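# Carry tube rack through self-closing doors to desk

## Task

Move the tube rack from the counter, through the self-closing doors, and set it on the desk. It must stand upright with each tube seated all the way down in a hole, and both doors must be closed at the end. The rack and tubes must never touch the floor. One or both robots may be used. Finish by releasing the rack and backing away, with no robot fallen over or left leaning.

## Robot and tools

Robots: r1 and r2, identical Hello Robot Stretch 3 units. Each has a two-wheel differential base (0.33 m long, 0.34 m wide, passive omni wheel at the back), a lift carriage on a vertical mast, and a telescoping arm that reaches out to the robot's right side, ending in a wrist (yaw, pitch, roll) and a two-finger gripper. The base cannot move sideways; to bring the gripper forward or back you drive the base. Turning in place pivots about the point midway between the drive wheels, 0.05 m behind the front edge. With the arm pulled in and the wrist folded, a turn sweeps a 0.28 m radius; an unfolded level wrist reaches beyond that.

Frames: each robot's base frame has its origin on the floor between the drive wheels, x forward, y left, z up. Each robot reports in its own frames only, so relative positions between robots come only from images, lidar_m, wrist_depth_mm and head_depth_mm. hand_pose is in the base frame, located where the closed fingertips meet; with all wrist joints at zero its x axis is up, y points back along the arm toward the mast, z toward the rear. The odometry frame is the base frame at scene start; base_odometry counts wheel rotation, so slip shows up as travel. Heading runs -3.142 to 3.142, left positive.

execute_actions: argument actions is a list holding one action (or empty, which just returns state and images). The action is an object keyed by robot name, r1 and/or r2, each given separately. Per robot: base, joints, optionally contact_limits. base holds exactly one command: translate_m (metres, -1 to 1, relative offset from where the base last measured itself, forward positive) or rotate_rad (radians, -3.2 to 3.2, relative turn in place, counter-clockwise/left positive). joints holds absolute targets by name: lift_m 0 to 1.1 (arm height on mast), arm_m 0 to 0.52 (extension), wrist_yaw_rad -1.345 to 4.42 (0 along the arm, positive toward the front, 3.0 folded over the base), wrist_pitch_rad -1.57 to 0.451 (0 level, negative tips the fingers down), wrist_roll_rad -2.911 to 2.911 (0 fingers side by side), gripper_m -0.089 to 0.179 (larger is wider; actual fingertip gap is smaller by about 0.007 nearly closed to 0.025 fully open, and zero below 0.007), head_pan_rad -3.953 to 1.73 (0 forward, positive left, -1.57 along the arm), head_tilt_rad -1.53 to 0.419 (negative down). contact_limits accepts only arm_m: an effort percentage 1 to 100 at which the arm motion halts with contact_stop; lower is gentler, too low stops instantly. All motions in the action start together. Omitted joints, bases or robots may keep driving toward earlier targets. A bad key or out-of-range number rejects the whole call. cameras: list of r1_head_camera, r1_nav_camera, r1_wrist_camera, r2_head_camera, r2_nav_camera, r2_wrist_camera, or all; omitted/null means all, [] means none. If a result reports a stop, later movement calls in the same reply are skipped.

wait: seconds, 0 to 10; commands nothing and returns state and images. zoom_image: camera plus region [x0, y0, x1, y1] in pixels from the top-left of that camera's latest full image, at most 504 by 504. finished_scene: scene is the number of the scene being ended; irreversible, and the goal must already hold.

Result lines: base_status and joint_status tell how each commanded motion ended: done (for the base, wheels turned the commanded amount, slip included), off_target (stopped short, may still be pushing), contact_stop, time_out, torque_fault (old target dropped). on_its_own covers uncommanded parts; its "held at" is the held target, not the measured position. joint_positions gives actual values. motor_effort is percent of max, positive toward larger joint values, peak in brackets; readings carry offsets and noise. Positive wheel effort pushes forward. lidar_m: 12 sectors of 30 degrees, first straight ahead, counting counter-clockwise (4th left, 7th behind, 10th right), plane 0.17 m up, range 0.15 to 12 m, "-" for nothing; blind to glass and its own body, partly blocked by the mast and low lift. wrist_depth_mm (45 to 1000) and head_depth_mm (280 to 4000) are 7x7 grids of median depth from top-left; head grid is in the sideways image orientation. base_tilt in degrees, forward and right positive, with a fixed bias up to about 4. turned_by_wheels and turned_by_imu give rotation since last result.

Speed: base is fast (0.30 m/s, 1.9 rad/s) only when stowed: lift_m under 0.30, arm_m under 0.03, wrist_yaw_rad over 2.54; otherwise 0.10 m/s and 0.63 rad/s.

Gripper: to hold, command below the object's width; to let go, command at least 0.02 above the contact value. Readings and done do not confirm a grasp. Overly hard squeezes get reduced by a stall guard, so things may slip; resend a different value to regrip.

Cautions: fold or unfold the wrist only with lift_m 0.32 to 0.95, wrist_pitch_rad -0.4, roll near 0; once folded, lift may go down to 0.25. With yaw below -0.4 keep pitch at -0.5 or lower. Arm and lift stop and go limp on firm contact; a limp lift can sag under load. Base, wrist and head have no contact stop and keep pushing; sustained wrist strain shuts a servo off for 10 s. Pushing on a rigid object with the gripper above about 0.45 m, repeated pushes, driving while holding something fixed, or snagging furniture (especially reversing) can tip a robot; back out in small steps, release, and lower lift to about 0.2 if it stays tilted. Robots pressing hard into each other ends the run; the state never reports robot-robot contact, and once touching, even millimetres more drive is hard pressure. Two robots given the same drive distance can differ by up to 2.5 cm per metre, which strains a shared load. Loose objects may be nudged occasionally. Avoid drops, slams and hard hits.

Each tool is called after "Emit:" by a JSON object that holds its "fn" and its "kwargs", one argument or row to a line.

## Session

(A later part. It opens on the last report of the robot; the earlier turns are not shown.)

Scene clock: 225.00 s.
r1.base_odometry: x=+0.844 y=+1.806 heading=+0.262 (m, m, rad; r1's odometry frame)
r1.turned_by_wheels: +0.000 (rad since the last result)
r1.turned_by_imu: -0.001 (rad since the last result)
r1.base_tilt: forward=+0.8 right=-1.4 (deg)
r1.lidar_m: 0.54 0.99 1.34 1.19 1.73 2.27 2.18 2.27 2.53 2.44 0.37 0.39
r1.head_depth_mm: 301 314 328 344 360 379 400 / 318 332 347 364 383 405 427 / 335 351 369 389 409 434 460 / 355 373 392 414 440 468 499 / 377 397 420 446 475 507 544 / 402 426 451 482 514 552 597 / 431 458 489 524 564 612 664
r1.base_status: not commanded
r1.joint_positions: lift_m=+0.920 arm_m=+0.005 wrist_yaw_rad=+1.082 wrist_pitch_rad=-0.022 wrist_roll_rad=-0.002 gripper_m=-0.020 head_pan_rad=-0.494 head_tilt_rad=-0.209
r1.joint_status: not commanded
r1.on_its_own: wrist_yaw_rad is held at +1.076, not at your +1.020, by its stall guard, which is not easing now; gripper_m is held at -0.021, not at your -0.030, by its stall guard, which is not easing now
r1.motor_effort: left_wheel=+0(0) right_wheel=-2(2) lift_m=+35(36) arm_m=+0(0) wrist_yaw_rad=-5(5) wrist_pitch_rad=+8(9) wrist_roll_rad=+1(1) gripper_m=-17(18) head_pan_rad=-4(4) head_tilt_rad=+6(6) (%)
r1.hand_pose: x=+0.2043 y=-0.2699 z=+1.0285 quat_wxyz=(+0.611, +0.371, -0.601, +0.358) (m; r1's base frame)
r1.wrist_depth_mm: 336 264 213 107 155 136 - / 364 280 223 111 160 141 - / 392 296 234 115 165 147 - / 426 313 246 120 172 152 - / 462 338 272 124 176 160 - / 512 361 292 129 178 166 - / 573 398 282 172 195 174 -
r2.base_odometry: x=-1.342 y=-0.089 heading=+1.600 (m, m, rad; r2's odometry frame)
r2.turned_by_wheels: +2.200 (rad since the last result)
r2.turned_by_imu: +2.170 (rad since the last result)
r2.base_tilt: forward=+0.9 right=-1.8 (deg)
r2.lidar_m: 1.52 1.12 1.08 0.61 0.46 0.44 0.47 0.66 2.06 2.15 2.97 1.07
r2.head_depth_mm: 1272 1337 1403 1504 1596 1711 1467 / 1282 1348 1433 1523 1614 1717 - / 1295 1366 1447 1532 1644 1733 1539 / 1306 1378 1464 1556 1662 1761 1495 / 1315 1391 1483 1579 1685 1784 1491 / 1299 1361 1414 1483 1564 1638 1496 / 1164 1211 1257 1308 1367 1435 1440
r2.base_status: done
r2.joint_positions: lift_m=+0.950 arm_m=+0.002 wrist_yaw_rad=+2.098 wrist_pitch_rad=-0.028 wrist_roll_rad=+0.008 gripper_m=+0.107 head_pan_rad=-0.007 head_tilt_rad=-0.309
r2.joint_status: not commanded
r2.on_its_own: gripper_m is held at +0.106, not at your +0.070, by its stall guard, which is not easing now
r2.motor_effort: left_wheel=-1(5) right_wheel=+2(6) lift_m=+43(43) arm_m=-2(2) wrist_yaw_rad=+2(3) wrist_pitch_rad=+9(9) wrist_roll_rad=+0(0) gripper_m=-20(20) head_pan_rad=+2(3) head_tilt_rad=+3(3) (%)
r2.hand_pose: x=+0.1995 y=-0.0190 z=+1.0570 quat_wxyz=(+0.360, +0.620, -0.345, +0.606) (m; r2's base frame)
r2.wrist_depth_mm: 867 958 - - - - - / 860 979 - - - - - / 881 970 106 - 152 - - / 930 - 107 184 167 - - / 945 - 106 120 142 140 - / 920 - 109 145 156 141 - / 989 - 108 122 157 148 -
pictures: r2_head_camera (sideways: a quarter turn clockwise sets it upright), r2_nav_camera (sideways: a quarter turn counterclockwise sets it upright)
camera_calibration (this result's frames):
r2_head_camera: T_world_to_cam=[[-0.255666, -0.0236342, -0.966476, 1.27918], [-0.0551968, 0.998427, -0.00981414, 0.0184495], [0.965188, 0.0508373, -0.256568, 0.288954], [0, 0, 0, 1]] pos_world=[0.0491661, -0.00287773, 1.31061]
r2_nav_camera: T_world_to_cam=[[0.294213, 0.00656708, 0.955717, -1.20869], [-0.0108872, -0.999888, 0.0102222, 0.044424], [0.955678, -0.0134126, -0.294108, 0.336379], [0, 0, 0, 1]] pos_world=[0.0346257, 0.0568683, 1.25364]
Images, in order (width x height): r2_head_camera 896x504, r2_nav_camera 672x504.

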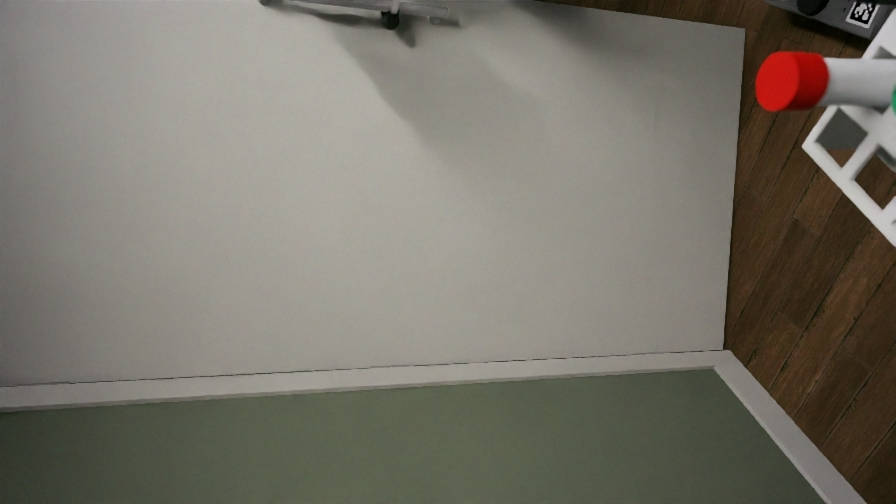

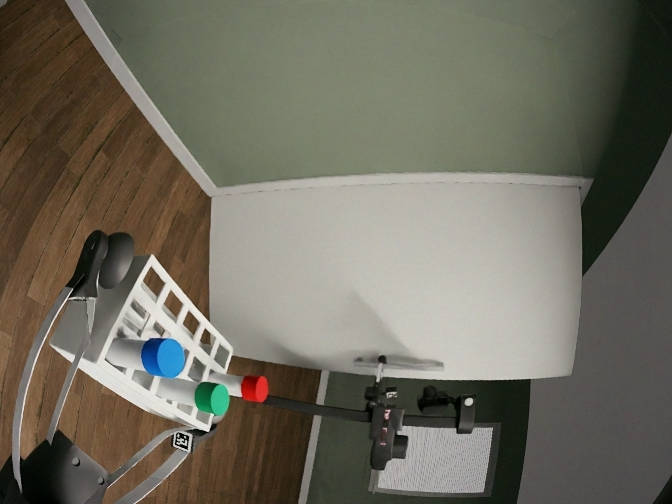

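Emit:
{"fn": "execute_actions", "kwargs": {
  "actions": [
    {"r2":{"base":{"rotate_rad":-1.0}}}
  ],
  "cameras": []
}}

Emit:
{"fn": "execute_actions", "kwargs": {
  "actions": [
    {"r2":{"base":{"translate_m":1.0}}}
  ],
  "cameras": []
}}

Emit:
{"fn": "execute_actions", "kwargs": {
  "actions": [
    {"r2":{"base":{"rotate_rad":0.75}}}
  ],
  "cameras": ["r2_nav_camera"]
}}

Scene clock: 236.17 s.
r1.base_odometry: x=+0.844 y=+1.806 heading=+0.262 (m, m, rad; r1's odometry frame)
r1.turned_by_wheels: +0.000 (rad since the last result)
r1.turned_by_imu: -0.001 (rad since the last result)
r1.base_tilt: forward=+0.8 right=-1.4 (deg)
r1.lidar_m: 0.54 0.98 1.34 1.19 1.73 2.26 2.19 2.27 2.54 2.44 0.37 0.39
r1.head_depth_mm: 302 314 328 343 360 379 400 / 318 332 347 364 382 404 427 / 336 351 368 388 410 433 462 / 355 373 392 415 440 468 500 / 378 397 420 447 473 508 544 / 403 425 452 482 515 555 601 / 431 458 489 524 565 611 663
r1.base_status: not commanded
r1.joint_positions: lift_m=+0.920 arm_m=+0.005 wrist_yaw_rad=+1.082 wrist_pitch_rad=-0.022 wrist_roll_rad=-0.002 gripper_m=-0.020 head_pan_rad=-0.494 head_tilt_rad=-0.209
r1.joint_status: not commanded
r1.on_its_own: wrist_yaw_rad is held at +1.076, not at your +1.020, by its stall guard, which is not easing now; gripper_m is held at -0.021, not at your -0.030, by its stall guard, which is not easing now
r1.motor_effort: left_wheel=+0(0) right_wheel=-2(2) lift_m=+36(35) arm_m=+0(0) wrist_yaw_rad=-6(6) wrist_pitch_rad=+9(8) wrist_roll_rad=+1(1) gripper_m=-17(17) head_pan_rad=-4(4) head_tilt_rad=+6(6) (%)
r1.hand_pose: x=+0.2043 y=-0.2699 z=+1.0285 quat_wxyz=(+0.611, +0.371, -0.601, +0.358) (m; r1's base frame)
r1.wrist_depth_mm: 336 264 214 106 155 137 - / 360 280 223 111 160 141 - / 389 295 233 115 166 148 - / 425 315 246 120 172 153 - / 466 336 273 124 175 159 - / 510 360 291 129 178 167 - / 576 398 285 172 196 175 -
r2.base_odometry: x=-1.342 y=-0.089 heading=+0.600 (m, m, rad; r2's odometry frame)
r2.turned_by_wheels: -1.000 (rad since the last result)
r2.turned_by_imu: -0.987 (rad since the last result)
r2.base_tilt: forward=+1.0 right=-1.8 (deg)
r2.lidar_m: 3.15 1.08 1.46 1.11 1.10 0.58 0.45 0.44 0.47 0.69 2.07 2.18
r2.head_depth_mm: 2633 2750 2856 2912 2705 1953 1514 / 3069 3195 3341 3456 2731 1921 - / 3503 3809 3999 - 2709 1937 1541 / 3536 3783 - - 2719 1931 1488 / 3419 3571 3798 3960 2703 1932 1491 / 3239 3458 3629 3817 2709 1917 1464 / 3153 3286 3443 3639 2716 1925 1300
r2.base_status: done
r2.joint_positions: lift_m=+0.950 arm_m=+0.002 wrist_yaw_rad=+2.098 wrist_pitch_rad=-0.028 wrist_roll_rad=+0.008 gripper_m=+0.107 head_pan_rad=-0.007 head_tilt_rad=-0.309
r2.joint_status: not commanded
r2.on_its_own: gripper_m is held at +0.106, not at your +0.070, by its stall guard, which is not easing now
r2.motor_effort: left_wheel=+2(6) right_wheel=-3(6) lift_m=+44(44) arm_m=-3(2) wrist_yaw_rad=+2(2) wrist_pitch_rad=+10(10) wrist_roll_rad=+0(0) gripper_m=-21(21) head_pan_rad=+2(3) head_tilt_rad=+3(3) (%)
r2.hand_pose: x=+0.1995 y=-0.0190 z=+1.0570 quat_wxyz=(+0.360, +0.620, -0.345, +0.606) (m; r2's base frame)
r2.wrist_depth_mm: - - - - - - - / - - - - - - - / - - 107 - 152 - - / - - 107 183 167 - - / - - 106 120 143 139 - / - - 109 145 157 141 - / - - 108 122 156 148 -
pictures: none
No camera images: the call's "cameras" was empty. Leave "cameras" out to get every camera's image.

Scene clock: 247.13 s.
r1.base_odometry: x=+0.844 y=+1.806 heading=+0.262 (m, m, rad; r1's odometry frame)
r1.turned_by_wheels: +0.000 (rad since the last result)
r1.turned_by_imu: -0.003 (rad since the last result)
r1.base_tilt: forward=+0.8 right=-1.4 (deg)
r1.lidar_m: 0.54 0.98 1.34 1.66 1.73 0.52 2.18 2.26 2.54 2.44 0.37 0.39
r1.head_depth_mm: 301 314 328 343 361 379 400 / 318 332 347 364 383 403 427 / 335 351 368 388 410 434 462 / 355 374 392 415 440 469 498 / 378 398 419 446 476 507 543 / 403 427 452 482 516 553 599 / 433 459 490 524 563 610 664
r1.base_status: not commanded
r1.joint_positions: lift_m=+0.920 arm_m=+0.005 wrist_yaw_rad=+1.082 wrist_pitch_rad=-0.022 wrist_roll_rad=-0.002 gripper_m=-0.020 head_pan_rad=-0.494 head_tilt_rad=-0.209
r1.joint_status: not commanded
r1.on_its_own: wrist_yaw_rad is held at +1.076, not at your +1.020, by its stall guard, which is not easing now; gripper_m is held at -0.021, not at your -0.030, by its stall guard, which is not easing now
r1.motor_effort: left_wheel=+0(0) right_wheel=-2(2) lift_m=+36(35) arm_m=+0(0) wrist_yaw_rad=-5(6) wrist_pitch_rad=+8(8) wrist_roll_rad=+1(1) gripper_m=-17(18) head_pan_rad=-5(4) head_tilt_rad=+6(6) (%)
r1.hand_pose: x=+0.2043 y=-0.2699 z=+1.0285 quat_wxyz=(+0.611, +0.371, -0.601, +0.358) (m; r1's base frame)
r1.wrist_depth_mm: 337 265 214 106 155 136 - / 359 282 224 111 160 141 - / 393 295 235 115 166 147 - / 424 313 248 120 171 152 - / 463 337 272 124 176 160 - / 513 361 293 129 178 167 - / 576 404 282 173 196 174 -
r2.base_odometry: x=-0.517 y=+0.475 heading=+0.600 (m, m, rad; r2's odometry frame)
r2.turned_by_wheels: +0.000 (rad since the last result)
r2.turned_by_imu: +0.004 (rad since the last result)
r2.base_tilt: forward=+1.1 right=-1.7 (deg)
r2.lidar_m: 2.46 2.79 1.00 0.53 1.49 1.62 1.37 1.35 1.44 1.66 1.62 1.72
r2.head_depth_mm: 2077 2147 2221 2294 2356 1917 1523 / 2427 2505 2626 2708 2595 1930 - / 2765 2908 3067 3267 2739 1926 1543 / 2672 2844 3033 3182 2702 1930 1493 / 2565 2702 2841 3062 2714 1926 1490 / 2453 2596 2711 2885 2708 1916 1493 / 2329 2471 2576 2756 2708 1921 1484
r2.base_status: done
r2.joint_positions: lift_m=+0.950 arm_m=+0.002 wrist_yaw_rad=+2.098 wrist_pitch_rad=-0.028 wrist_roll_rad=+0.008 gripper_m=+0.107 head_pan_rad=-0.007 head_tilt_rad=-0.309
r2.joint_status: not commanded
r2.on_its_own: gripper_m is held at +0.106, not at your +0.070, by its stall guard, which is not easing now
r2.motor_effort: left_wheel=+1(5) right_wheel=-2(3) lift_m=+44(43) arm_m=-2(2) wrist_yaw_rad=+1(2) wrist_pitch_rad=+9(10) wrist_roll_rad=+0(0) gripper_m=-21(20) head_pan_rad=+2(3) head_tilt_rad=+3(3) (%)
r2.hand_pose: x=+0.1995 y=-0.0190 z=+1.0570 quat_wxyz=(+0.360, +0.620, -0.345, +0.606) (m; r2's base frame)
r2.wrist_depth_mm: - - - - - - - / - - - - - - - / - - 107 - 152 - - / - - 107 184 167 - - / - - 106 120 143 139 - / - - 109 145 157 141 - / 836 - 108 122 157 148 -
pictures: none
No camera images: the call's "cameras" was empty. Leave "cameras" out to get every camera's image.

Scene clock: 249.33 s.
r1.base_odometry: x=+0.844 y=+1.806 heading=+0.262 (m, m, rad; r1's odometry frame)
r1.turned_by_wheels: +0.000 (rad since the last result)
r1.turned_by_imu: -0.001 (rad since the last result)
r1.base_tilt: forward=+0.9 right=-1.4 (deg)
r1.lidar_m: 0.54 0.98 1.34 1.66 1.72 0.61 2.19 2.27 2.53 2.44 0.37 0.39
r1.head_depth_mm: 302 314 328 343 360 379 400 / 318 331 347 364 383 405 428 / 336 350 368 388 410 433 461 / 355 372 392 414 440 467 501 / 377 398 421 446 475 508 543 / 402 426 452 481 515 556 597 / 431 459 489 524 564 612 663
r1.base_status: not commanded
r1.joint_positions: lift_m=+0.920 arm_m=+0.005 wrist_yaw_rad=+1.082 wrist_pitch_rad=-0.022 wrist_roll_rad=-0.002 gripper_m=-0.020 head_pan_rad=-0.494 head_tilt_rad=-0.209
r1.joint_status: not commanded
r1.on_its_own: wrist_yaw_rad is held at +1.076, not at your +1.020, by its stall guard, which is not easing now; gripper_m is held at -0.021, not at your -0.030, by its stall guard, which is not easing now
r1.motor_effort: left_wheel=+0(0) right_wheel=-2(2) lift_m=+35(36) arm_m=+0(0) wrist_yaw_rad=-5(6) wrist_pitch_rad=+8(8) wrist_roll_rad=+1(1) gripper_m=-18(18) head_pan_rad=-4(4) head_tilt_rad=+6(6) (%)
r1.hand_pose: x=+0.2043 y=-0.2699 z=+1.0285 quat_wxyz=(+0.611, +0.371, -0.601, +0.358) (m; r1's base frame)
r1.wrist_depth_mm: 336 265 214 106 155 136 - / 360 277 224 111 160 140 - / 393 296 234 115 166 147 - / 423 315 247 120 171 153 - / 467 335 272 124 176 160 - / 511 361 293 129 178 166 - / 568 404 283 173 196 174 -
r2.base_odometry: x=-0.517 y=+0.475 heading=+1.350 (m, m, rad; r2's odometry frame)
r2.turned_by_wheels: +0.750 (rad since the last result)
r2.turned_by_imu: +0.740 (rad since the last result)
r2.base_tilt: forward=+1.0 right=-1.6 (deg)
r2.lidar_m: 2.79 0.64 0.53 1.53 1.52 1.35 1.35 1.85 1.62 1.62 1.91 2.79
r2.head_depth_mm: 2347 2464 2571 2725 2717 1933 1519 / 2393 2543 2665 2844 2733 1934 - / 2501 2634 2796 2956 2732 1940 1542 / 2599 2724 2917 3098 2738 1923 1494 / 2683 2847 3025 3216 2699 1927 1488 / 2600 2680 2794 2909 2708 1931 1488 / 2192 2249 2317 2400 2410 1920 1489
r2.base_status: done
r2.joint_positions: lift_m=+0.950 arm_m=+0.002 wrist_yaw_rad=+2.098 wrist_pitch_rad=-0.028 wrist_roll_rad=+0.008 gripper_m=+0.107 head_pan_rad=-0.007 head_tilt_rad=-0.309
r2.joint_status: not commanded
r2.on_its_own: gripper_m is held at +0.106, not at your +0.070, by its stall guard, which is not easing now
r2.motor_effort: left_wheel=-2(4) right_wheel=+3(5) lift_m=+44(43) arm_m=-3(3) wrist_yaw_rad=+2(2) wrist_pitch_rad=+9(9) wrist_roll_rad=+0(0) gripper_m=-20(20) head_pan_rad=+2(3) head_tilt_rad=+3(3) (%)
r2.hand_pose: x=+0.1995 y=-0.0190 z=+1.0570 quat_wxyz=(+0.360, +0.620, -0.345, +0.606) (m; r2's base frame)
r2.wrist_depth_mm: - 583 977 - - - - / - 400 - - - - - / - 404 107 607 152 - - / - - 107 184 167 - - / - - 106 120 143 139 - / - - 109 145 157 141 - / - - 108 122 157 146 -
pictures: r2_nav_camera (sideways: a quarter turn counterclockwise sets it upright)
camera_calibration (this result's frames):
r2_nav_camera: T_world_to_cam=[[0.294113, 0.00657714, 0.955748, -1.20873], [-0.0108565, -0.999889, 0.0102218, 0.0444243], [0.955709, -0.0133824, -0.294009, 0.336249], [0, 0, 0, 1]] pos_world=[0.0346289, 0.0568692, 1.25365]
Images, in order (width x height): r2_nav_camera 672x504.

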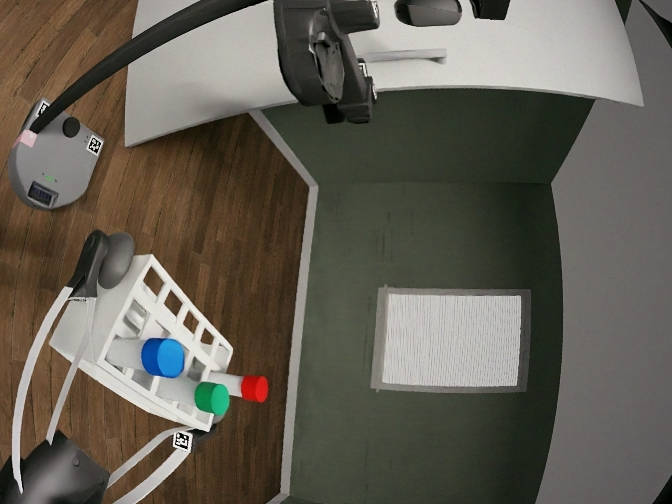

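Emit:
{"fn": "execute_actions", "kwargs": {
  "actions": [
    {"r2":{"base":{"rotate_rad":-0.25}}}
  ],
  "cameras": []
}}

Emit:
{"fn": "execute_actions", "kwargs": {
  "actions": [
    {"r2":{"base":{"translate_m":0.6}}}
  ],
  "cameras": []
}}

Emit:
{"fn": "execute_actions", "kwargs": {
  "actions": [
    {"r2":{"base":{"translate_m":0.65}}}
  ],
  "cameras": []
}}

Emit:
{"fn": "execute_actions", "kwargs": {
  "actions": [
    {"r2":{"base":{"rotate_rad":1.9}}}
  ],
  "cameras": ["r2_nav_camera","r2_head_camera"]
}}

Scene clock: 260.13 s.
r1.base_odometry: x=+0.844 y=+1.806 heading=+0.262 (m, m, rad; r1's odometry frame)
r1.turned_by_wheels: +0.000 (rad since the last result)
r1.turned_by_imu: -0.001 (rad since the last result)
r1.base_tilt: forward=+0.8 right=-1.4 (deg)
r1.lidar_m: 0.54 0.98 1.34 1.65 1.73 0.58 2.19 2.26 2.53 2.44 0.37 0.39
r1.head_depth_mm: 302 314 328 343 360 379 401 / 318 332 347 364 384 405 428 / 335 351 369 388 410 433 462 / 356 372 392 415 438 469 500 / 377 398 419 445 474 508 544 / 402 426 453 484 516 554 598 / 431 458 490 524 565 610 664
r1.base_status: not commanded
r1.joint_positions: lift_m=+0.920 arm_m=+0.005 wrist_yaw_rad=+1.082 wrist_pitch_rad=-0.022 wrist_roll_rad=-0.002 gripper_m=-0.020 head_pan_rad=-0.494 head_tilt_rad=-0.209
r1.joint_status: not commanded
r1.on_its_own: wrist_yaw_rad is held at +1.076, not at your +1.020, by its stall guard, which is not easing now; gripper_m is held at -0.021, not at your -0.030, by its stall guard, which is not easing now
r1.motor_effort: left_wheel=+0(0) right_wheel=-2(1) lift_m=+35(36) arm_m=+0(0) wrist_yaw_rad=-5(6) wrist_pitch_rad=+9(9) wrist_roll_rad=+1(1) gripper_m=-17(19) head_pan_rad=-4(4) head_tilt_rad=+7(6) (%)
r1.hand_pose: x=+0.2043 y=-0.2699 z=+1.0285 quat_wxyz=(+0.611, +0.371, -0.601, +0.358) (m; r1's base frame)
r1.wrist_depth_mm: 338 265 214 106 155 136 - / 360 280 224 111 160 141 - / 391 296 234 115 165 147 - / 422 315 246 120 172 153 - / 466 334 270 124 175 160 - / 511 360 293 129 178 166 - / 575 402 284 172 195 174 -
r2.base_odometry: x=-0.517 y=+0.475 heading=+1.100 (m, m, rad; r2's odometry frame)
r2.turned_by_wheels: -0.250 (rad since the last result)
r2.turned_by_imu: -0.247 (rad since the last result)
r2.base_tilt: forward=+1.0 right=-1.7 (deg)
r2.lidar_m: 2.79 0.99 0.53 1.44 1.61 1.38 1.35 1.44 1.67 1.62 1.70 2.40
r2.head_depth_mm: 2377 2520 2666 2828 2710 1931 1523 / 2401 2533 2673 2889 2733 1924 - / 2410 2573 2697 2882 2719 1930 1534 / 2447 2591 2754 2933 2716 1943 1491 / 2473 2623 2792 2946 2727 1927 1494 / 2484 2636 2800 2974 2701 1915 1488 / 2522 2658 2819 3018 2730 1934 1486
r2.base_status: done
r2.joint_positions: lift_m=+0.950 arm_m=+0.002 wrist_yaw_rad=+2.098 wrist_pitch_rad=-0.028 wrist_roll_rad=+0.008 gripper_m=+0.107 head_pan_rad=-0.007 head_tilt_rad=-0.309
r2.joint_status: not commanded
r2.on_its_own: gripper_m is held at +0.106, not at your +0.070, by its stall guard, which is not easing now
r2.motor_effort: left_wheel=+2(6) right_wheel=-2(6) lift_m=+44(43) arm_m=-3(2) wrist_yaw_rad=+2(1) wrist_pitch_rad=+9(9) wrist_roll_rad=+0(0) gripper_m=-20(20) head_pan_rad=+2(2) head_tilt_rad=+3(3) (%)
r2.hand_pose: x=+0.1995 y=-0.0190 z=+1.0570 quat_wxyz=(+0.360, +0.620, -0.345, +0.606) (m; r2's base frame)
r2.wrist_depth_mm: 535 930 - - - - - / 366 974 - - - - - / 360 400 107 - 152 - - / - - 108 183 168 - - / - - 106 120 143 140 - / - - 109 145 157 141 - / - - 108 122 156 147 -
pictures: none
No camera images: the call's "cameras" was empty. Leave "cameras" out to get every camera's image.

Scene clock: 267.10 s.
r1.base_odometry: x=+0.844 y=+1.806 heading=+0.262 (m, m, rad; r1's odometry frame)
r1.turned_by_wheels: +0.000 (rad since the last result)
r1.turned_by_imu: -0.002 (rad since the last result)
r1.base_tilt: forward=+0.9 right=-1.4 (deg)
r1.lidar_m: 0.54 0.98 1.34 1.66 1.73 2.27 2.19 0.44 2.54 2.44 0.37 0.39
r1.head_depth_mm: 302 314 328 344 360 379 400 / 318 331 347 364 384 404 428 / 336 351 368 388 410 434 460 / 354 373 393 414 439 467 499 / 377 397 420 445 473 508 544 / 402 426 452 482 516 555 600 / 432 459 490 525 564 608 663
r1.base_status: not commanded
r1.joint_positions: lift_m=+0.920 arm_m=+0.005 wrist_yaw_rad=+1.082 wrist_pitch_rad=-0.022 wrist_roll_rad=-0.002 gripper_m=-0.020 head_pan_rad=-0.494 head_tilt_rad=-0.209
r1.joint_status: not commanded
r1.on_its_own: wrist_yaw_rad is held at +1.076, not at your +1.020, by its stall guard, which is not easing now; gripper_m is held at -0.021, not at your -0.030, by its stall guard, which is not easing now
r1.motor_effort: left_wheel=+0(0) right_wheel=-2(2) lift_m=+35(35) arm_m=+0(0) wrist_yaw_rad=-6(6) wrist_pitch_rad=+9(9) wrist_roll_rad=+1(1) gripper_m=-18(19) head_pan_rad=-4(5) head_tilt_rad=+6(6) (%)
r1.hand_pose: x=+0.2043 y=-0.2699 z=+1.0285 quat_wxyz=(+0.611, +0.371, -0.601, +0.358) (m; r1's base frame)
r1.wrist_depth_mm: 335 263 214 107 155 137 - / 360 279 224 111 161 140 - / 388 296 235 115 166 147 - / 426 314 247 120 172 153 - / 467 338 272 124 175 159 - / 511 360 292 129 178 167 - / 573 402 283 173 196 174 -
r2.base_odometry: x=-0.245 y=+1.010 heading=+1.100 (m, m, rad; r2's odometry frame)
r2.turned_by_wheels: +0.000 (rad since the last result)
r2.turned_by_imu: +0.002 (rad since the last result)
r2.base_tilt: forward=+0.9 right=-1.7 (deg)
r2.lidar_m: 2.19 2.05 1.61 0.71 0.61 1.99 1.95 2.06 1.69 1.65 1.73 2.25
r2.head_depth_mm: 1840 1963 2078 2202 2306 1937 1507 / 1867 1970 2085 2219 2339 1936 - / 1894 1987 2103 2261 2372 1937 1543 / 1913 2012 2135 2267 2406 1915 1490 / 1914 2022 2152 2307 2425 1925 1488 / 1936 2052 2186 2325 2444 1934 1494 / 1961 2064 2187 2340 2451 1916 1482
r2.base_status: done
r2.joint_positions: lift_m=+0.950 arm_m=+0.002 wrist_yaw_rad=+2.098 wrist_pitch_rad=-0.028 wrist_roll_rad=+0.008 gripper_m=+0.107 head_pan_rad=-0.007 head_tilt_rad=-0.309
r2.joint_status: not commanded
r2.on_its_own: gripper_m is held at +0.106, not at your +0.070, by its stall guard, which is not easing now
r2.motor_effort: left_wheel=+1(5) right_wheel=-2(3) lift_m=+43(43) arm_m=-2(2) wrist_yaw_rad=+1(0) wrist_pitch_rad=+9(9) wrist_roll_rad=+0(0) gripper_m=-21(21) head_pan_rad=+3(2) head_tilt_rad=+3(3) (%)
r2.hand_pose: x=+0.1995 y=-0.0190 z=+1.0570 quat_wxyz=(+0.360, +0.620, -0.345, +0.606) (m; r2's base frame)
r2.wrist_depth_mm: - - - - - - - / - - - - - - - / - - 107 - 152 - - / - - 107 185 167 - - / - - 106 121 143 139 - / - - 109 144 156 141 - / - - 108 122 156 148 -
pictures: none
No camera images: the call's "cameras" was empty. Leave "cameras" out to get every camera's image.

Scene clock: 274.57 s.
r1.base_odometry: x=+0.844 y=+1.806 heading=+0.262 (m, m, rad; r1's odometry frame)
r1.turned_by_wheels: +0.000 (rad since the last result)
r1.turned_by_imu: -0.002 (rad since the last result)
r1.base_tilt: forward=+0.9 right=-1.6 (deg)
r1.lidar_m: 0.55 0.98 1.34 1.65 1.73 2.27 2.19 2.27 0.90 2.44 0.37 0.39
r1.head_depth_mm: 301 314 328 343 361 379 400 / 317 332 347 364 383 404 429 / 335 351 368 388 410 434 462 / 355 373 392 415 441 467 499 / 377 397 420 447 476 509 545 / 402 426 453 482 515 554 598 / 431 458 489 525 564 611 665
r1.base_status: not commanded
r1.joint_positions: lift_m=+0.920 arm_m=+0.005 wrist_yaw_rad=+1.082 wrist_pitch_rad=-0.022 wrist_roll_rad=-0.002 gripper_m=-0.020 head_pan_rad=-0.494 head_tilt_rad=-0.209
r1.joint_status: not commanded
r1.on_its_own: wrist_yaw_rad is held at +1.076, not at your +1.020, by its stall guard, which is not easing now; gripper_m is held at -0.021, not at your -0.030, by its stall guard, which is not easing now
r1.motor_effort: left_wheel=+0(0) right_wheel=-2(2) lift_m=+36(36) arm_m=+0(0) wrist_yaw_rad=-5(5) wrist_pitch_rad=+9(8) wrist_roll_rad=+1(1) gripper_m=-17(18) head_pan_rad=-4(5) head_tilt_rad=+6(6) (%)
r1.hand_pose: x=+0.2043 y=-0.2699 z=+1.0285 quat_wxyz=(+0.611, +0.371, -0.601, +0.358) (m; r1's base frame)
r1.wrist_depth_mm: 336 266 214 106 156 136 - / 361 280 224 111 160 140 - / 390 296 234 115 166 147 - / 421 314 246 120 172 153 - / 467 334 272 124 175 160 - / 512 361 291 128 178 167 - / 571 407 282 173 196 174 -
r2.base_odometry: x=+0.050 y=+1.590 heading=+1.100 (m, m, rad; r2's odometry frame)
r2.turned_by_wheels: +0.000 (rad since the last result)
r2.turned_by_imu: +0.003 (rad since the last result)
r2.base_tilt: forward=+0.9 right=-1.6 (deg)
r2.lidar_m: 1.54 1.62 1.52 1.47 0.88 1.02 2.60 2.28 1.72 1.67 1.76 1.58
r2.head_depth_mm: 1286 1348 1431 1500 1624 1721 1515 / 1300 1372 1451 1519 1645 1740 - / 1311 1383 1471 1544 1663 1762 1545 / 1324 1396 1480 1562 1685 1777 1495 / 1332 1413 1500 1582 1707 1797 1490 / 1342 1427 1518 1617 1729 1823 1490 / 1368 1444 1533 1631 1746 1830 1491
r2.base_status: done
r2.joint_positions: lift_m=+0.950 arm_m=+0.002 wrist_yaw_rad=+2.098 wrist_pitch_rad=-0.028 wrist_roll_rad=+0.008 gripper_m=+0.107 head_pan_rad=-0.007 head_tilt_rad=-0.309
r2.joint_status: not commanded
r2.on_its_own: gripper_m is held at +0.106, not at your +0.070, by its stall guard, which is not easing now
r2.motor_effort: left_wheel=+1(5) right_wheel=-2(3) lift_m=+44(43) arm_m=-2(3) wrist_yaw_rad=+2(1) wrist_pitch_rad=+9(10) wrist_roll_rad=+0(0) gripper_m=-20(20) head_pan_rad=+3(3) head_tilt_rad=+3(3) (%)
r2.hand_pose: x=+0.1995 y=-0.0190 z=+1.0570 quat_wxyz=(+0.360, +0.620, -0.345, +0.606) (m; r2's base frame)
r2.wrist_depth_mm: - - - - - - - / - - - - - - - / - - 107 - 152 - - / - - 107 183 167 - - / - - 106 120 143 139 - / - - 109 144 157 142 - / - - 108 122 156 148 -
pictures: none
No camera images: the call's "cameras" was empty. Leave "cameras" out to get every camera's image.

Scene clock: 278.57 s.
r1.base_odometry: x=+0.844 y=+1.806 heading=+0.262 (m, m, rad; r1's odometry frame)
r1.turned_by_wheels: +0.000 (rad since the last result)
r1.turned_by_imu: -0.001 (rad since the last result)
r1.base_tilt: forward=+0.7 right=-1.5 (deg)
r1.lidar_m: 0.54 0.98 1.34 1.66 1.73 2.27 2.19 2.26 1.01 2.44 0.37 0.39
r1.head_depth_mm: 302 314 328 343 360 379 401 / 318 331 347 364 382 405 428 / 335 351 369 388 410 435 462 / 355 373 392 415 440 470 499 / 378 397 420 446 475 507 544 / 403 426 452 482 516 554 597 / 432 458 489 524 563 612 666
r1.base_status: not commanded
r1.joint_positions: lift_m=+0.920 arm_m=+0.005 wrist_yaw_rad=+1.082 wrist_pitch_rad=-0.022 wrist_roll_rad=-0.002 gripper_m=-0.020 head_pan_rad=-0.494 head_tilt_rad=-0.209
r1.joint_status: not commanded
r1.on_its_own: wrist_yaw_rad is held at +1.076, not at your +1.020, by its stall guard, which is not easing now; gripper_m is held at -0.021, not at your -0.030, by its stall guard, which is not easing now
r1.motor_effort: left_wheel=+0(0) right_wheel=-1(2) lift_m=+35(35) arm_m=+0(0) wrist_yaw_rad=-6(6) wrist_pitch_rad=+8(8) wrist_roll_rad=+1(1) gripper_m=-17(18) head_pan_rad=-4(4) head_tilt_rad=+7(6) (%)
r1.hand_pose: x=+0.2043 y=-0.2699 z=+1.0285 quat_wxyz=(+0.611, +0.371, -0.601, +0.358) (m; r1's base frame)
r1.wrist_depth_mm: 334 265 213 106 155 136 - / 358 279 224 111 161 141 - / 392 294 234 115 166 148 - / 423 314 246 120 171 153 - / 462 337 270 124 175 160 - / 516 359 292 129 178 166 - / 577 399 284 172 195 174 -
r2.base_odometry: x=+0.050 y=+1.590 heading=+3.000 (m, m, rad; r2's odometry frame)
r2.turned_by_wheels: +1.900 (rad since the last result)
r2.turned_by_imu: +1.874 (rad since the last result)
r2.base_tilt: forward=+1.0 right=-1.7 (deg)
r2.lidar_m: 1.02 0.87 1.12 2.62 1.83 1.68 1.69 1.69 1.54 1.56 1.61 1.47
r2.head_depth_mm: 3234 3408 3636 3755 1552 1596 1514 / 3422 3592 3767 3901 2699 1934 - / 3533 3770 - - 2734 1919 1545 / 3319 3634 3835 3914 2724 1928 1495 / 2795 2916 3095 3227 2442 1865 1490 / 1008 985 967 939 937 1058 1215 / 715 1706 871 1895 2128 1931 1488
r2.base_status: done
r2.joint_positions: lift_m=+0.950 arm_m=+0.002 wrist_yaw_rad=+2.098 wrist_pitch_rad=-0.028 wrist_roll_rad=+0.008 gripper_m=+0.107 head_pan_rad=-0.007 head_tilt_rad=-0.309
r2.joint_status: not commanded
r2.on_its_own: gripper_m is held at +0.106, not at your +0.070, by its stall guard, which is not easing now
r2.motor_effort: left_wheel=-2(4) right_wheel=+2(6) lift_m=+43(43) arm_m=-2(3) wrist_yaw_rad=+2(1) wrist_pitch_rad=+10(9) wrist_roll_rad=+0(0) gripper_m=-20(20) head_pan_rad=+2(4) head_tilt_rad=+3(3) (%)
r2.hand_pose: x=+0.1995 y=-0.0190 z=+1.0570 quat_wxyz=(+0.360, +0.620, -0.345, +0.606) (m; r2's base frame)
r2.wrist_depth_mm: - - - - - - - / - - - - - - - / - - 107 895 152 - - / - - 107 184 167 - - / - - 106 120 143 139 - / - - 109 145 155 141 - / - - 108 122 157 147 -
pictures: r2_head_camera (sideways: a quarter turn clockwise sets it upright), r2_nav_camera (sideways: a quarter turn counterclockwise sets it upright)
camera_calibration (this result's frames):
r2_head_camera: T_world_to_cam=[[-0.25553, -0.0236466, -0.966512, 1.27922], [-0.05524, 0.998425, -0.00982285, 0.0184612], [0.965222, 0.0508801, -0.256433, 0.288778], [0, 0, 0, 1]] pos_world=[0.049165, -0.0028758, 1.31062]
r2_nav_camera: T_world_to_cam=[[0.294079, 0.00658116, 0.955759, -1.20874], [-0.010844, -0.999889, 0.0102216, 0.0444244], [0.95572, -0.0133702, -0.293975, 0.336204], [0, 0, 0, 1]] pos_world=[0.0346299, 0.0568695, 1.25365]
Images, in order (width x height): r2_head_camera 896x504, r2_nav_camera 672x504.

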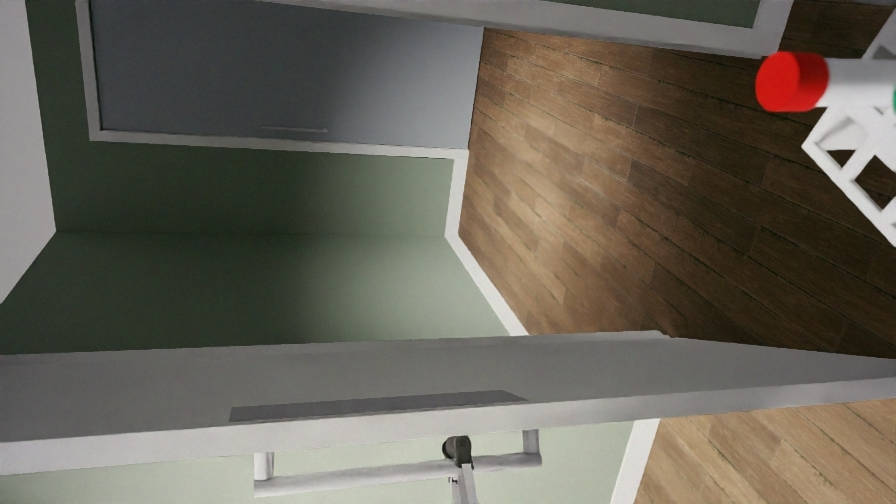

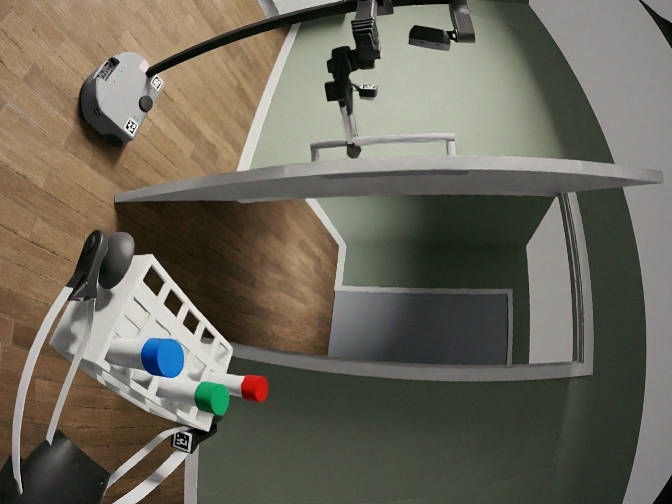

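Emit:
{"fn": "execute_actions", "kwargs": {
  "actions": [
    {"r2":{"base":{"translate_m":0.4}}}
  ],
  "cameras": ["r2_head_camera","r2_nav_camera"]
}}

Scene clock: 293.60 s.
r1.base_odometry: x=+0.844 y=+1.806 heading=+0.262 (m, m, rad; r1's odometry frame)
r1.turned_by_wheels: +0.000 (rad since the last result)
r1.turned_by_imu: -0.002 (rad since the last result)
r1.base_tilt: forward=+0.8 right=-1.6 (deg)
r1.lidar_m: 0.54 0.98 1.34 1.66 1.73 2.27 2.18 2.27 0.69 0.74 0.37 0.39
r1.head_depth_mm: 301 314 328 343 360 379 400 / 317 332 347 364 383 404 428 / 335 350 368 388 410 434 461 / 355 373 393 416 440 467 500 / 378 398 420 447 475 507 545 / 402 426 451 483 516 553 598 / 431 458 489 524 563 612 664
r1.base_status: not commanded
r1.joint_positions: lift_m=+0.920 arm_m=+0.005 wrist_yaw_rad=+1.082 wrist_pitch_rad=-0.022 wrist_roll_rad=-0.002 gripper_m=-0.020 head_pan_rad=-0.494 head_tilt_rad=-0.209
r1.joint_status: not commanded
r1.on_its_own: wrist_yaw_rad is held at +1.076, not at your +1.020, by its stall guard, which is not easing now; gripper_m is held at -0.021, not at your -0.030, by its stall guard, which is not easing now
r1.motor_effort: left_wheel=+0(0) right_wheel=-2(2) lift_m=+35(35) arm_m=+0(0) wrist_yaw_rad=-6(6) wrist_pitch_rad=+8(8) wrist_roll_rad=+1(1) gripper_m=-18(18) head_pan_rad=-4(4) head_tilt_rad=+6(6) (%)
r1.hand_pose: x=+0.2043 y=-0.2699 z=+1.0285 quat_wxyz=(+0.611, +0.371, -0.601, +0.358) (m; r1's base frame)
r1.wrist_depth_mm: 336 263 214 106 155 137 - / 361 280 223 111 161 141 - / 394 295 234 115 166 147 - / 424 315 246 120 171 153 - / 461 339 271 124 175 160 - / 515 359 294 128 177 167 - / 566 403 285 173 196 174 -
r2.base_odometry: x=-0.346 y=+1.646 heading=+3.000 (m, m, rad; r2's odometry frame)
r2.turned_by_wheels: +0.000 (rad since the last result)
r2.turned_by_imu: +0.001 (rad since the last result)
r2.base_tilt: forward=+1.0 right=-1.7 (deg)
r2.lidar_m: 1.32 0.50 0.75 2.47 2.23 2.05 2.07 1.84 1.69 1.71 1.21 1.10
r2.head_depth_mm: 2939 3096 3256 3443 2705 1928 1517 / 3074 3215 3430 3596 2729 1940 - / 3192 3383 3598 3761 2708 1931 1539 / 3047 3298 3479 3601 2734 1931 1495 / 2530 2660 2789 2913 2716 1917 1486 / 1239 1262 1227 1207 1189 1164 1143 / 737 727 722 712 704 696 691
r2.base_status: done
r2.joint_positions: lift_m=+0.950 arm_m=+0.002 wrist_yaw_rad=+2.098 wrist_pitch_rad=-0.028 wrist_roll_rad=+0.008 gripper_m=+0.107 head_pan_rad=-0.007 head_tilt_rad=-0.309
r2.joint_status: not commanded
r2.on_its_own: gripper_m is held at +0.106, not at your +0.070, by its stall guard, which is not easing now
r2.motor_effort: left_wheel=-2(2) right_wheel=+2(6) lift_m=+43(44) arm_m=-2(2) wrist_yaw_rad=+1(2) wrist_pitch_rad=+9(9) wrist_roll_rad=+0(0) gripper_m=-20(21) head_pan_rad=+2(3) head_tilt_rad=+3(3) (%)
r2.hand_pose: x=+0.1995 y=-0.0190 z=+1.0570 quat_wxyz=(+0.360, +0.620, -0.345, +0.606) (m; r2's base frame)
r2.wrist_depth_mm: - - 571 633 - - - / - - 494 614 - - - / 525 - 107 532 152 - - / - 572 108 184 168 - - / - - 106 120 143 139 - / - - 109 145 157 141 - / - - 108 121 157 147 -
pictures: r2_head_camera (sideways: a quarter turn clockwise sets it upright), r2_nav_camera (sideways: a quarter turn counterclockwise sets it upright)
camera_calibration (this result's frames):
r2_head_camera: T_world_to_cam=[[-0.255529, -0.0236467, -0.966512, 1.27922], [-0.0552403, 0.998425, -0.00982289, 0.0184612], [0.965222, 0.0508804, -0.256433, 0.288777], [0, 0, 0, 1]] pos_world=[0.049165, -0.00287579, 1.31062]
r2_nav_camera: T_world_to_cam=[[0.294078, 0.00658123, 0.955759, -1.20874], [-0.0108438, -0.999889, 0.0102216, 0.0444244], [0.95572, -0.01337, -0.293974, 0.336203], [0, 0, 0, 1]] pos_world=[0.0346299, 0.0568695, 1.25365]
Images, in order (width x height): r2_head_camera 896x504, r2_nav_camera 672x504.

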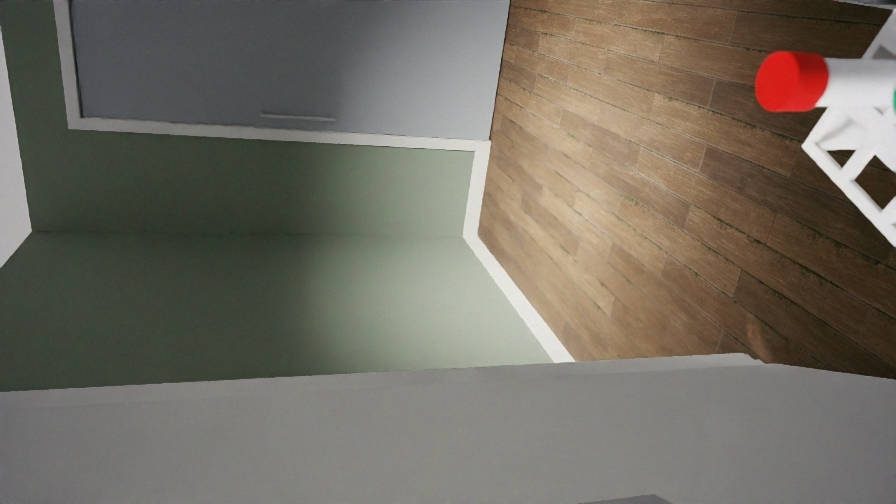

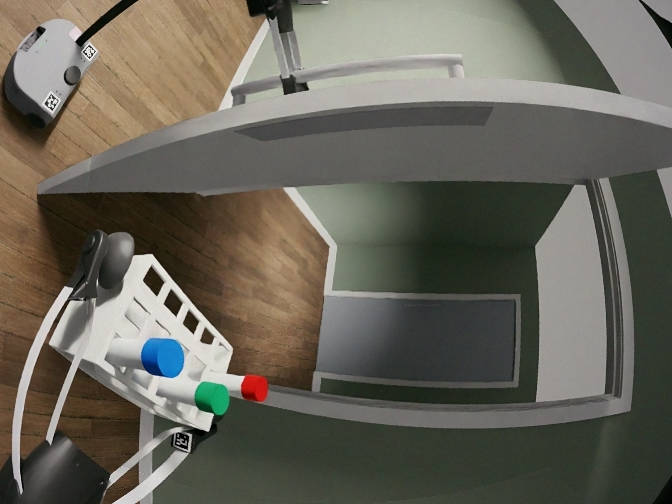

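Emit:
{"fn": "execute_actions", "kwargs": {
  "actions": [
    {"r2":{"base":{"rotate_rad":-0.2}}}
  ],
  "cameras": []
}}

Emit:
{"fn": "execute_actions", "kwargs": {
  "actions": [
    {"r2":{"base":{"translate_m":0.3}}}
  ],
  "cameras": ["r2_nav_camera"]
}}

Scene clock: 297.87 s.
r1.base_odometry: x=+0.844 y=+1.806 heading=+0.262 (m, m, rad; r1's odometry frame)
r1.turned_by_wheels: +0.000 (rad since the last result)
r1.turned_by_imu: -0.001 (rad since the last result)
r1.base_tilt: forward=+0.8 right=-1.6 (deg)
r1.lidar_m: 0.54 0.98 1.34 1.65 1.73 2.26 2.18 2.26 0.66 0.74 0.37 0.39
r1.head_depth_mm: 301 314 328 343 360 379 400 / 317 331 347 364 383 405 429 / 335 350 368 389 410 434 461 / 355 373 393 415 440 468 498 / 377 398 420 446 476 505 546 / 403 427 452 482 516 555 599 / 431 458 489 526 567 613 666
r1.base_status: not commanded
r1.joint_positions: lift_m=+0.920 arm_m=+0.005 wrist_yaw_rad=+1.082 wrist_pitch_rad=-0.022 wrist_roll_rad=-0.002 gripper_m=-0.020 head_pan_rad=-0.494 head_tilt_rad=-0.209
r1.joint_status: not commanded
r1.on_its_own: wrist_yaw_rad is held at +1.076, not at your +1.020, by its stall guard, which is not easing now; gripper_m is held at -0.021, not at your -0.030, by its stall guard, which is not easing now
r1.motor_effort: left_wheel=+0(0) right_wheel=-2(3) lift_m=+36(35) arm_m=+0(0) wrist_yaw_rad=-6(6) wrist_pitch_rad=+8(8) wrist_roll_rad=+1(1) gripper_m=-18(19) head_pan_rad=-4(4) head_tilt_rad=+6(6) (%)
r1.hand_pose: x=+0.2043 y=-0.2699 z=+1.0285 quat_wxyz=(+0.611, +0.371, -0.601, +0.358) (m; r1's base frame)
r1.wrist_depth_mm: 336 263 214 106 155 136 - / 361 279 224 111 160 141 - / 387 297 233 115 166 147 - / 422 315 246 120 172 153 - / 467 336 271 124 175 160 - / 513 364 293 129 178 167 - / 569 402 282 173 196 174 -
r2.base_odometry: x=-0.346 y=+1.646 heading=+2.800 (m, m, rad; r2's odometry frame)
r2.turned_by_wheels: -0.200 (rad since the last result)
r2.turned_by_imu: -0.197 (rad since the last result)
r2.base_tilt: forward=+0.9 right=-1.7 (deg)
r2.lidar_m: 1.10 0.50 0.75 0.89 2.50 2.06 2.05 2.06 1.70 1.69 1.35 1.10
r2.head_depth_mm: 898 945 994 1049 1107 1188 1262 / 2974 3118 3384 3570 2435 1778 - / 3040 3246 3400 3547 2743 1922 1537 / 3172 3330 3508 3702 2702 1927 1498 / 3180 3407 3607 3808 2740 1926 1484 / 3027 3150 3245 3333 2720 1932 1495 / 2454 2510 2589 2635 2574 1773 1427
r2.base_status: done
r2.joint_positions: lift_m=+0.950 arm_m=+0.002 wrist_yaw_rad=+2.098 wrist_pitch_rad=-0.028 wrist_roll_rad=+0.008 gripper_m=+0.107 head_pan_rad=-0.007 head_tilt_rad=-0.309
r2.joint_status: not commanded
r2.on_its_own: gripper_m is held at +0.106, not at your +0.070, by its stall guard, which is not easing now
r2.motor_effort: left_wheel=+2(5) right_wheel=-3(6) lift_m=+43(44) arm_m=-2(2) wrist_yaw_rad=+1(2) wrist_pitch_rad=+9(10) wrist_roll_rad=+0(0) gripper_m=-20(21) head_pan_rad=+2(3) head_tilt_rad=+3(3) (%)
r2.hand_pose: x=+0.1995 y=-0.0190 z=+1.0570 quat_wxyz=(+0.360, +0.620, -0.345, +0.606) (m; r2's base frame)
r2.wrist_depth_mm: - - 563 - - - - / - - 576 - - - - / - - 107 829 153 - - / 525 - 107 183 168 - - / - - 106 120 143 139 849 / - - 110 145 157 141 805 / - - 108 122 157 147 848
pictures: none
No camera images: the call's "cameras" was empty. Leave "cameras" out to get every camera's image.

Scene clock: 301.83 s.
r1.base_odometry: x=+0.844 y=+1.806 heading=+0.262 (m, m, rad; r1's odometry frame)
r1.turned_by_wheels: +0.000 (rad since the last result)
r1.turned_by_imu: -0.001 (rad since the last result)
r1.base_tilt: forward=+0.8 right=-1.5 (deg)
r1.lidar_m: 0.55 0.99 1.34 1.65 1.73 2.27 2.18 2.27 2.55 0.57 0.37 0.39
r1.head_depth_mm: 302 314 328 344 360 380 400 / 317 331 347 364 383 404 428 / 335 351 369 388 410 435 461 / 356 373 392 415 440 467 501 / 377 399 420 445 474 508 545 / 402 425 452 482 517 556 598 / 431 457 489 522 565 612 666
r1.base_status: not commanded
r1.joint_positions: lift_m=+0.920 arm_m=+0.005 wrist_yaw_rad=+1.082 wrist_pitch_rad=-0.022 wrist_roll_rad=-0.002 gripper_m=-0.020 head_pan_rad=-0.494 head_tilt_rad=-0.209
r1.joint_status: not commanded
r1.on_its_own: wrist_yaw_rad is held at +1.076, not at your +1.020, by its stall guard, which is not easing now; gripper_m is held at -0.021, not at your -0.030, by its stall guard, which is not easing now
r1.motor_effort: left_wheel=+0(0) right_wheel=-1(3) lift_m=+36(36) arm_m=+0(0) wrist_yaw_rad=-6(5) wrist_pitch_rad=+8(8) wrist_roll_rad=+1(1) gripper_m=-18(19) head_pan_rad=-4(4) head_tilt_rad=+6(6) (%)
r1.hand_pose: x=+0.2043 y=-0.2699 z=+1.0285 quat_wxyz=(+0.611, +0.371, -0.601, +0.358) (m; r1's base frame)
r1.wrist_depth_mm: 336 266 214 106 155 136 - / 366 279 224 111 161 141 - / 386 295 235 115 166 147 422 / 423 315 246 120 172 153 - / 466 337 271 124 174 160 - / 512 363 291 128 178 167 - / 576 404 283 172 196 174 -
r2.base_odometry: x=-0.629 y=+1.746 heading=+2.800 (m, m, rad; r2's odometry frame)
r2.turned_by_wheels: +0.000 (rad since the last result)
r2.turned_by_imu: +0.001 (rad since the last result)
r2.base_tilt: forward=+0.8 right=-1.7 (deg)
r2.lidar_m: 3.17 0.63 0.34 0.34 2.68 2.36 2.34 2.13 1.75 1.74 0.99 0.81
r2.head_depth_mm: 2648 2828 2936 3131 844 858 901 / 2735 2874 3026 3216 2733 1934 - / 2785 2973 3092 3360 2706 1931 1537 / 2855 3027 3209 3444 2724 1927 1485 / 2948 3088 3316 3517 2709 1938 1496 / 2908 3029 3130 3208 2708 1921 1494 / 2351 2398 2507 2552 2477 1928 1493
r2.base_status: done
r2.joint_positions: lift_m=+0.950 arm_m=+0.002 wrist_yaw_rad=+2.098 wrist_pitch_rad=-0.028 wrist_roll_rad=+0.008 gripper_m=+0.107 head_pan_rad=-0.007 head_tilt_rad=-0.309
r2.joint_status: not commanded
r2.on_its_own: gripper_m is held at +0.106, not at your +0.070, by its stall guard, which is not easing now
r2.motor_effort: left_wheel=+2(5) right_wheel=-3(4) lift_m=+43(43) arm_m=-2(2) wrist_yaw_rad=+2(2) wrist_pitch_rad=+9(9) wrist_roll_rad=+0(0) gripper_m=-20(20) head_pan_rad=+3(2) head_tilt_rad=+3(3) (%)
r2.hand_pose: x=+0.1995 y=-0.0190 z=+1.0570 quat_wxyz=(+0.360, +0.620, -0.345, +0.606) (m; r2's base frame)
r2.wrist_depth_mm: 374 485 743 - - - - / 377 489 753 - - - - / 381 471 107 - 152 - - / 377 499 107 185 167 - - / 383 458 106 121 143 139 - / 376 - 109 146 158 141 595 / 367 511 108 122 157 148 -
pictures: r2_nav_camera (sideways: a quarter turn counterclockwise sets it upright)
camera_calibration (this result's frames):
r2_nav_camera: T_world_to_cam=[[0.294074, 0.00658141, 0.95576, -1.20874], [-0.0108433, -0.999889, 0.0102216, 0.0444244], [0.955721, -0.0133695, -0.29397, 0.336199], [0, 0, 0, 1]] pos_world=[0.0346301, 0.0568696, 1.25365]
Images, in order (width x height): r2_nav_camera 672x504.

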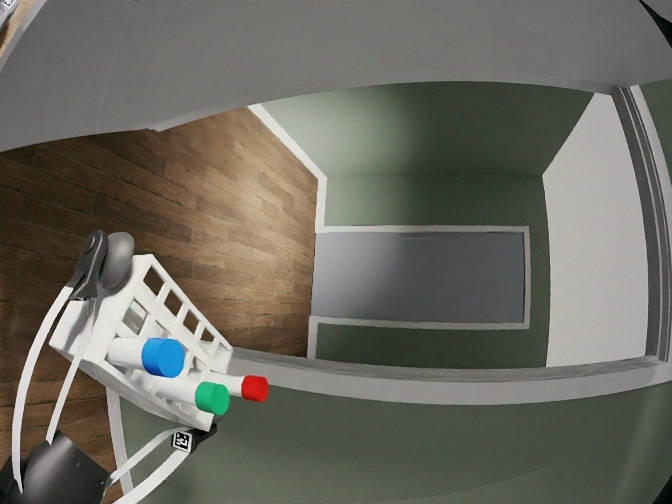

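Emit:
{"fn": "execute_actions", "kwargs": {
  "actions": [
    {"r2":{"base":{"translate_m":0.4}}}
  ],
  "cameras": ["r2_nav_camera"]
}}

Scene clock: 309.07 s.
r1.base_odometry: x=+0.844 y=+1.806 heading=+0.262 (m, m, rad; r1's odometry frame)
r1.turned_by_wheels: +0.000 (rad since the last result)
r1.turned_by_imu: -0.002 (rad since the last result)
r1.base_tilt: forward=+0.8 right=-1.5 (deg)
r1.lidar_m: 0.54 0.98 1.34 1.66 1.73 2.27 2.19 2.26 2.53 2.44 0.37 0.39
r1.head_depth_mm: 302 314 328 343 360 379 400 / 318 332 348 365 384 404 428 / 335 351 368 388 409 434 461 / 354 372 393 415 440 467 500 / 377 398 420 447 476 507 546 / 402 426 452 482 514 554 599 / 433 459 489 524 563 610 665
r1.base_status: not commanded
r1.joint_positions: lift_m=+0.920 arm_m=+0.005 wrist_yaw_rad=+1.082 wrist_pitch_rad=-0.022 wrist_roll_rad=-0.002 gripper_m=-0.020 head_pan_rad=-0.494 head_tilt_rad=-0.209
r1.joint_status: not commanded
r1.on_its_own: wrist_yaw_rad is held at +1.076, not at your +1.020, by its stall guard, which is not easing now; gripper_m is held at -0.021, not at your -0.030, by its stall guard, which is not easing now
r1.motor_effort: left_wheel=+0(0) right_wheel=-2(2) lift_m=+36(35) arm_m=+0(0) wrist_yaw_rad=-5(6) wrist_pitch_rad=+8(8) wrist_roll_rad=+1(1) gripper_m=-17(18) head_pan_rad=-4(4) head_tilt_rad=+6(6) (%)
r1.hand_pose: x=+0.2043 y=-0.2699 z=+1.0285 quat_wxyz=(+0.611, +0.371, -0.601, +0.358) (m; r1's base frame)
r1.wrist_depth_mm: 338 265 214 106 155 137 - / 364 279 225 111 160 141 - / 391 296 236 115 166 147 - / 424 315 246 120 171 153 - / 465 338 271 124 175 159 - / 505 361 292 129 177 167 - / 570 405 284 173 195 174 -
r2.base_odometry: x=-1.006 y=+1.880 heading=+2.800 (m, m, rad; r2's odometry frame)
r2.turned_by_wheels: +0.000 (rad since the last result)
r2.turned_by_imu: +0.002 (rad since the last result)
r2.base_tilt: forward=+0.9 right=-1.7 (deg)
r2.lidar_m: 2.77 0.89 0.49 0.41 0.41 2.74 2.73 2.21 1.82 0.98 0.51 0.45
r2.head_depth_mm: 2330 2444 2577 2733 2742 1932 1524 / 2390 2517 2648 2824 2739 1926 - / 2431 2577 2713 2865 2724 1921 1548 / 2492 2639 2790 2989 2735 1928 1494 / 2562 2704 2853 3063 2729 1929 1490 / 2569 2708 2880 3022 2714 1920 1488 / 2235 2277 2346 2386 2407 1928 1485
r2.base_status: done
r2.joint_positions: lift_m=+0.950 arm_m=+0.002 wrist_yaw_rad=+2.098 wrist_pitch_rad=-0.028 wrist_roll_rad=+0.008 gripper_m=+0.107 head_pan_rad=-0.007 head_tilt_rad=-0.309
r2.joint_status: not commanded
r2.on_its_own: gripper_m is held at +0.106, not at your +0.070, by its stall guard, which is not easing now
r2.motor_effort: left_wheel=+2(5) right_wheel=-2(3) lift_m=+43(43) arm_m=-3(3) wrist_yaw_rad=+2(2) wrist_pitch_rad=+10(9) wrist_roll_rad=+0(0) gripper_m=-21(21) head_pan_rad=+2(3) head_tilt_rad=+3(4) (%)
r2.hand_pose: x=+0.1995 y=-0.0190 z=+1.0570 quat_wxyz=(+0.360, +0.620, -0.345, +0.606) (m; r2's base frame)
r2.wrist_depth_mm: 484 635 - - - - - / 489 639 - - - - - / 497 628 107 - 152 - - / 498 647 107 185 167 - - / 502 591 106 121 143 139 - / 494 - 109 145 157 141 - / 478 668 108 122 157 148 -
pictures: r2_nav_camera (sideways: a quarter turn counterclockwise sets it upright)
camera_calibration (this result's frames):
r2_nav_camera: T_world_to_cam=[[0.294074, 0.00658139, 0.95576, -1.20874], [-0.0108434, -0.999889, 0.0102216, 0.0444245], [0.955721, -0.0133696, -0.29397, 0.336198], [0, 0, 0, 1]] pos_world=[0.0346301, 0.0568696, 1.25365]
Images, in order (width x height): r2_nav_camera 672x504.

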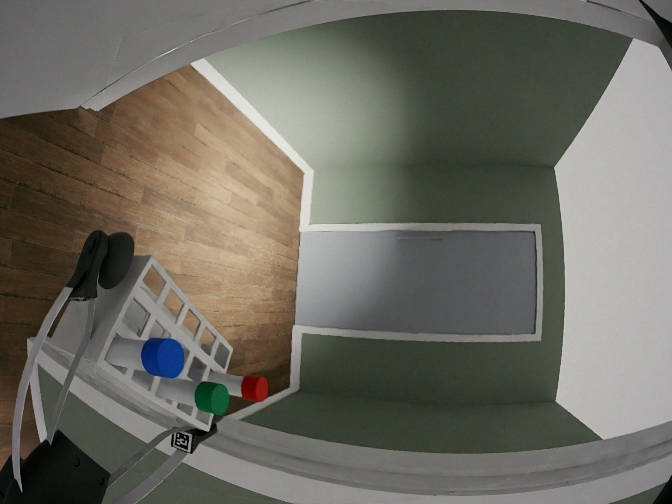

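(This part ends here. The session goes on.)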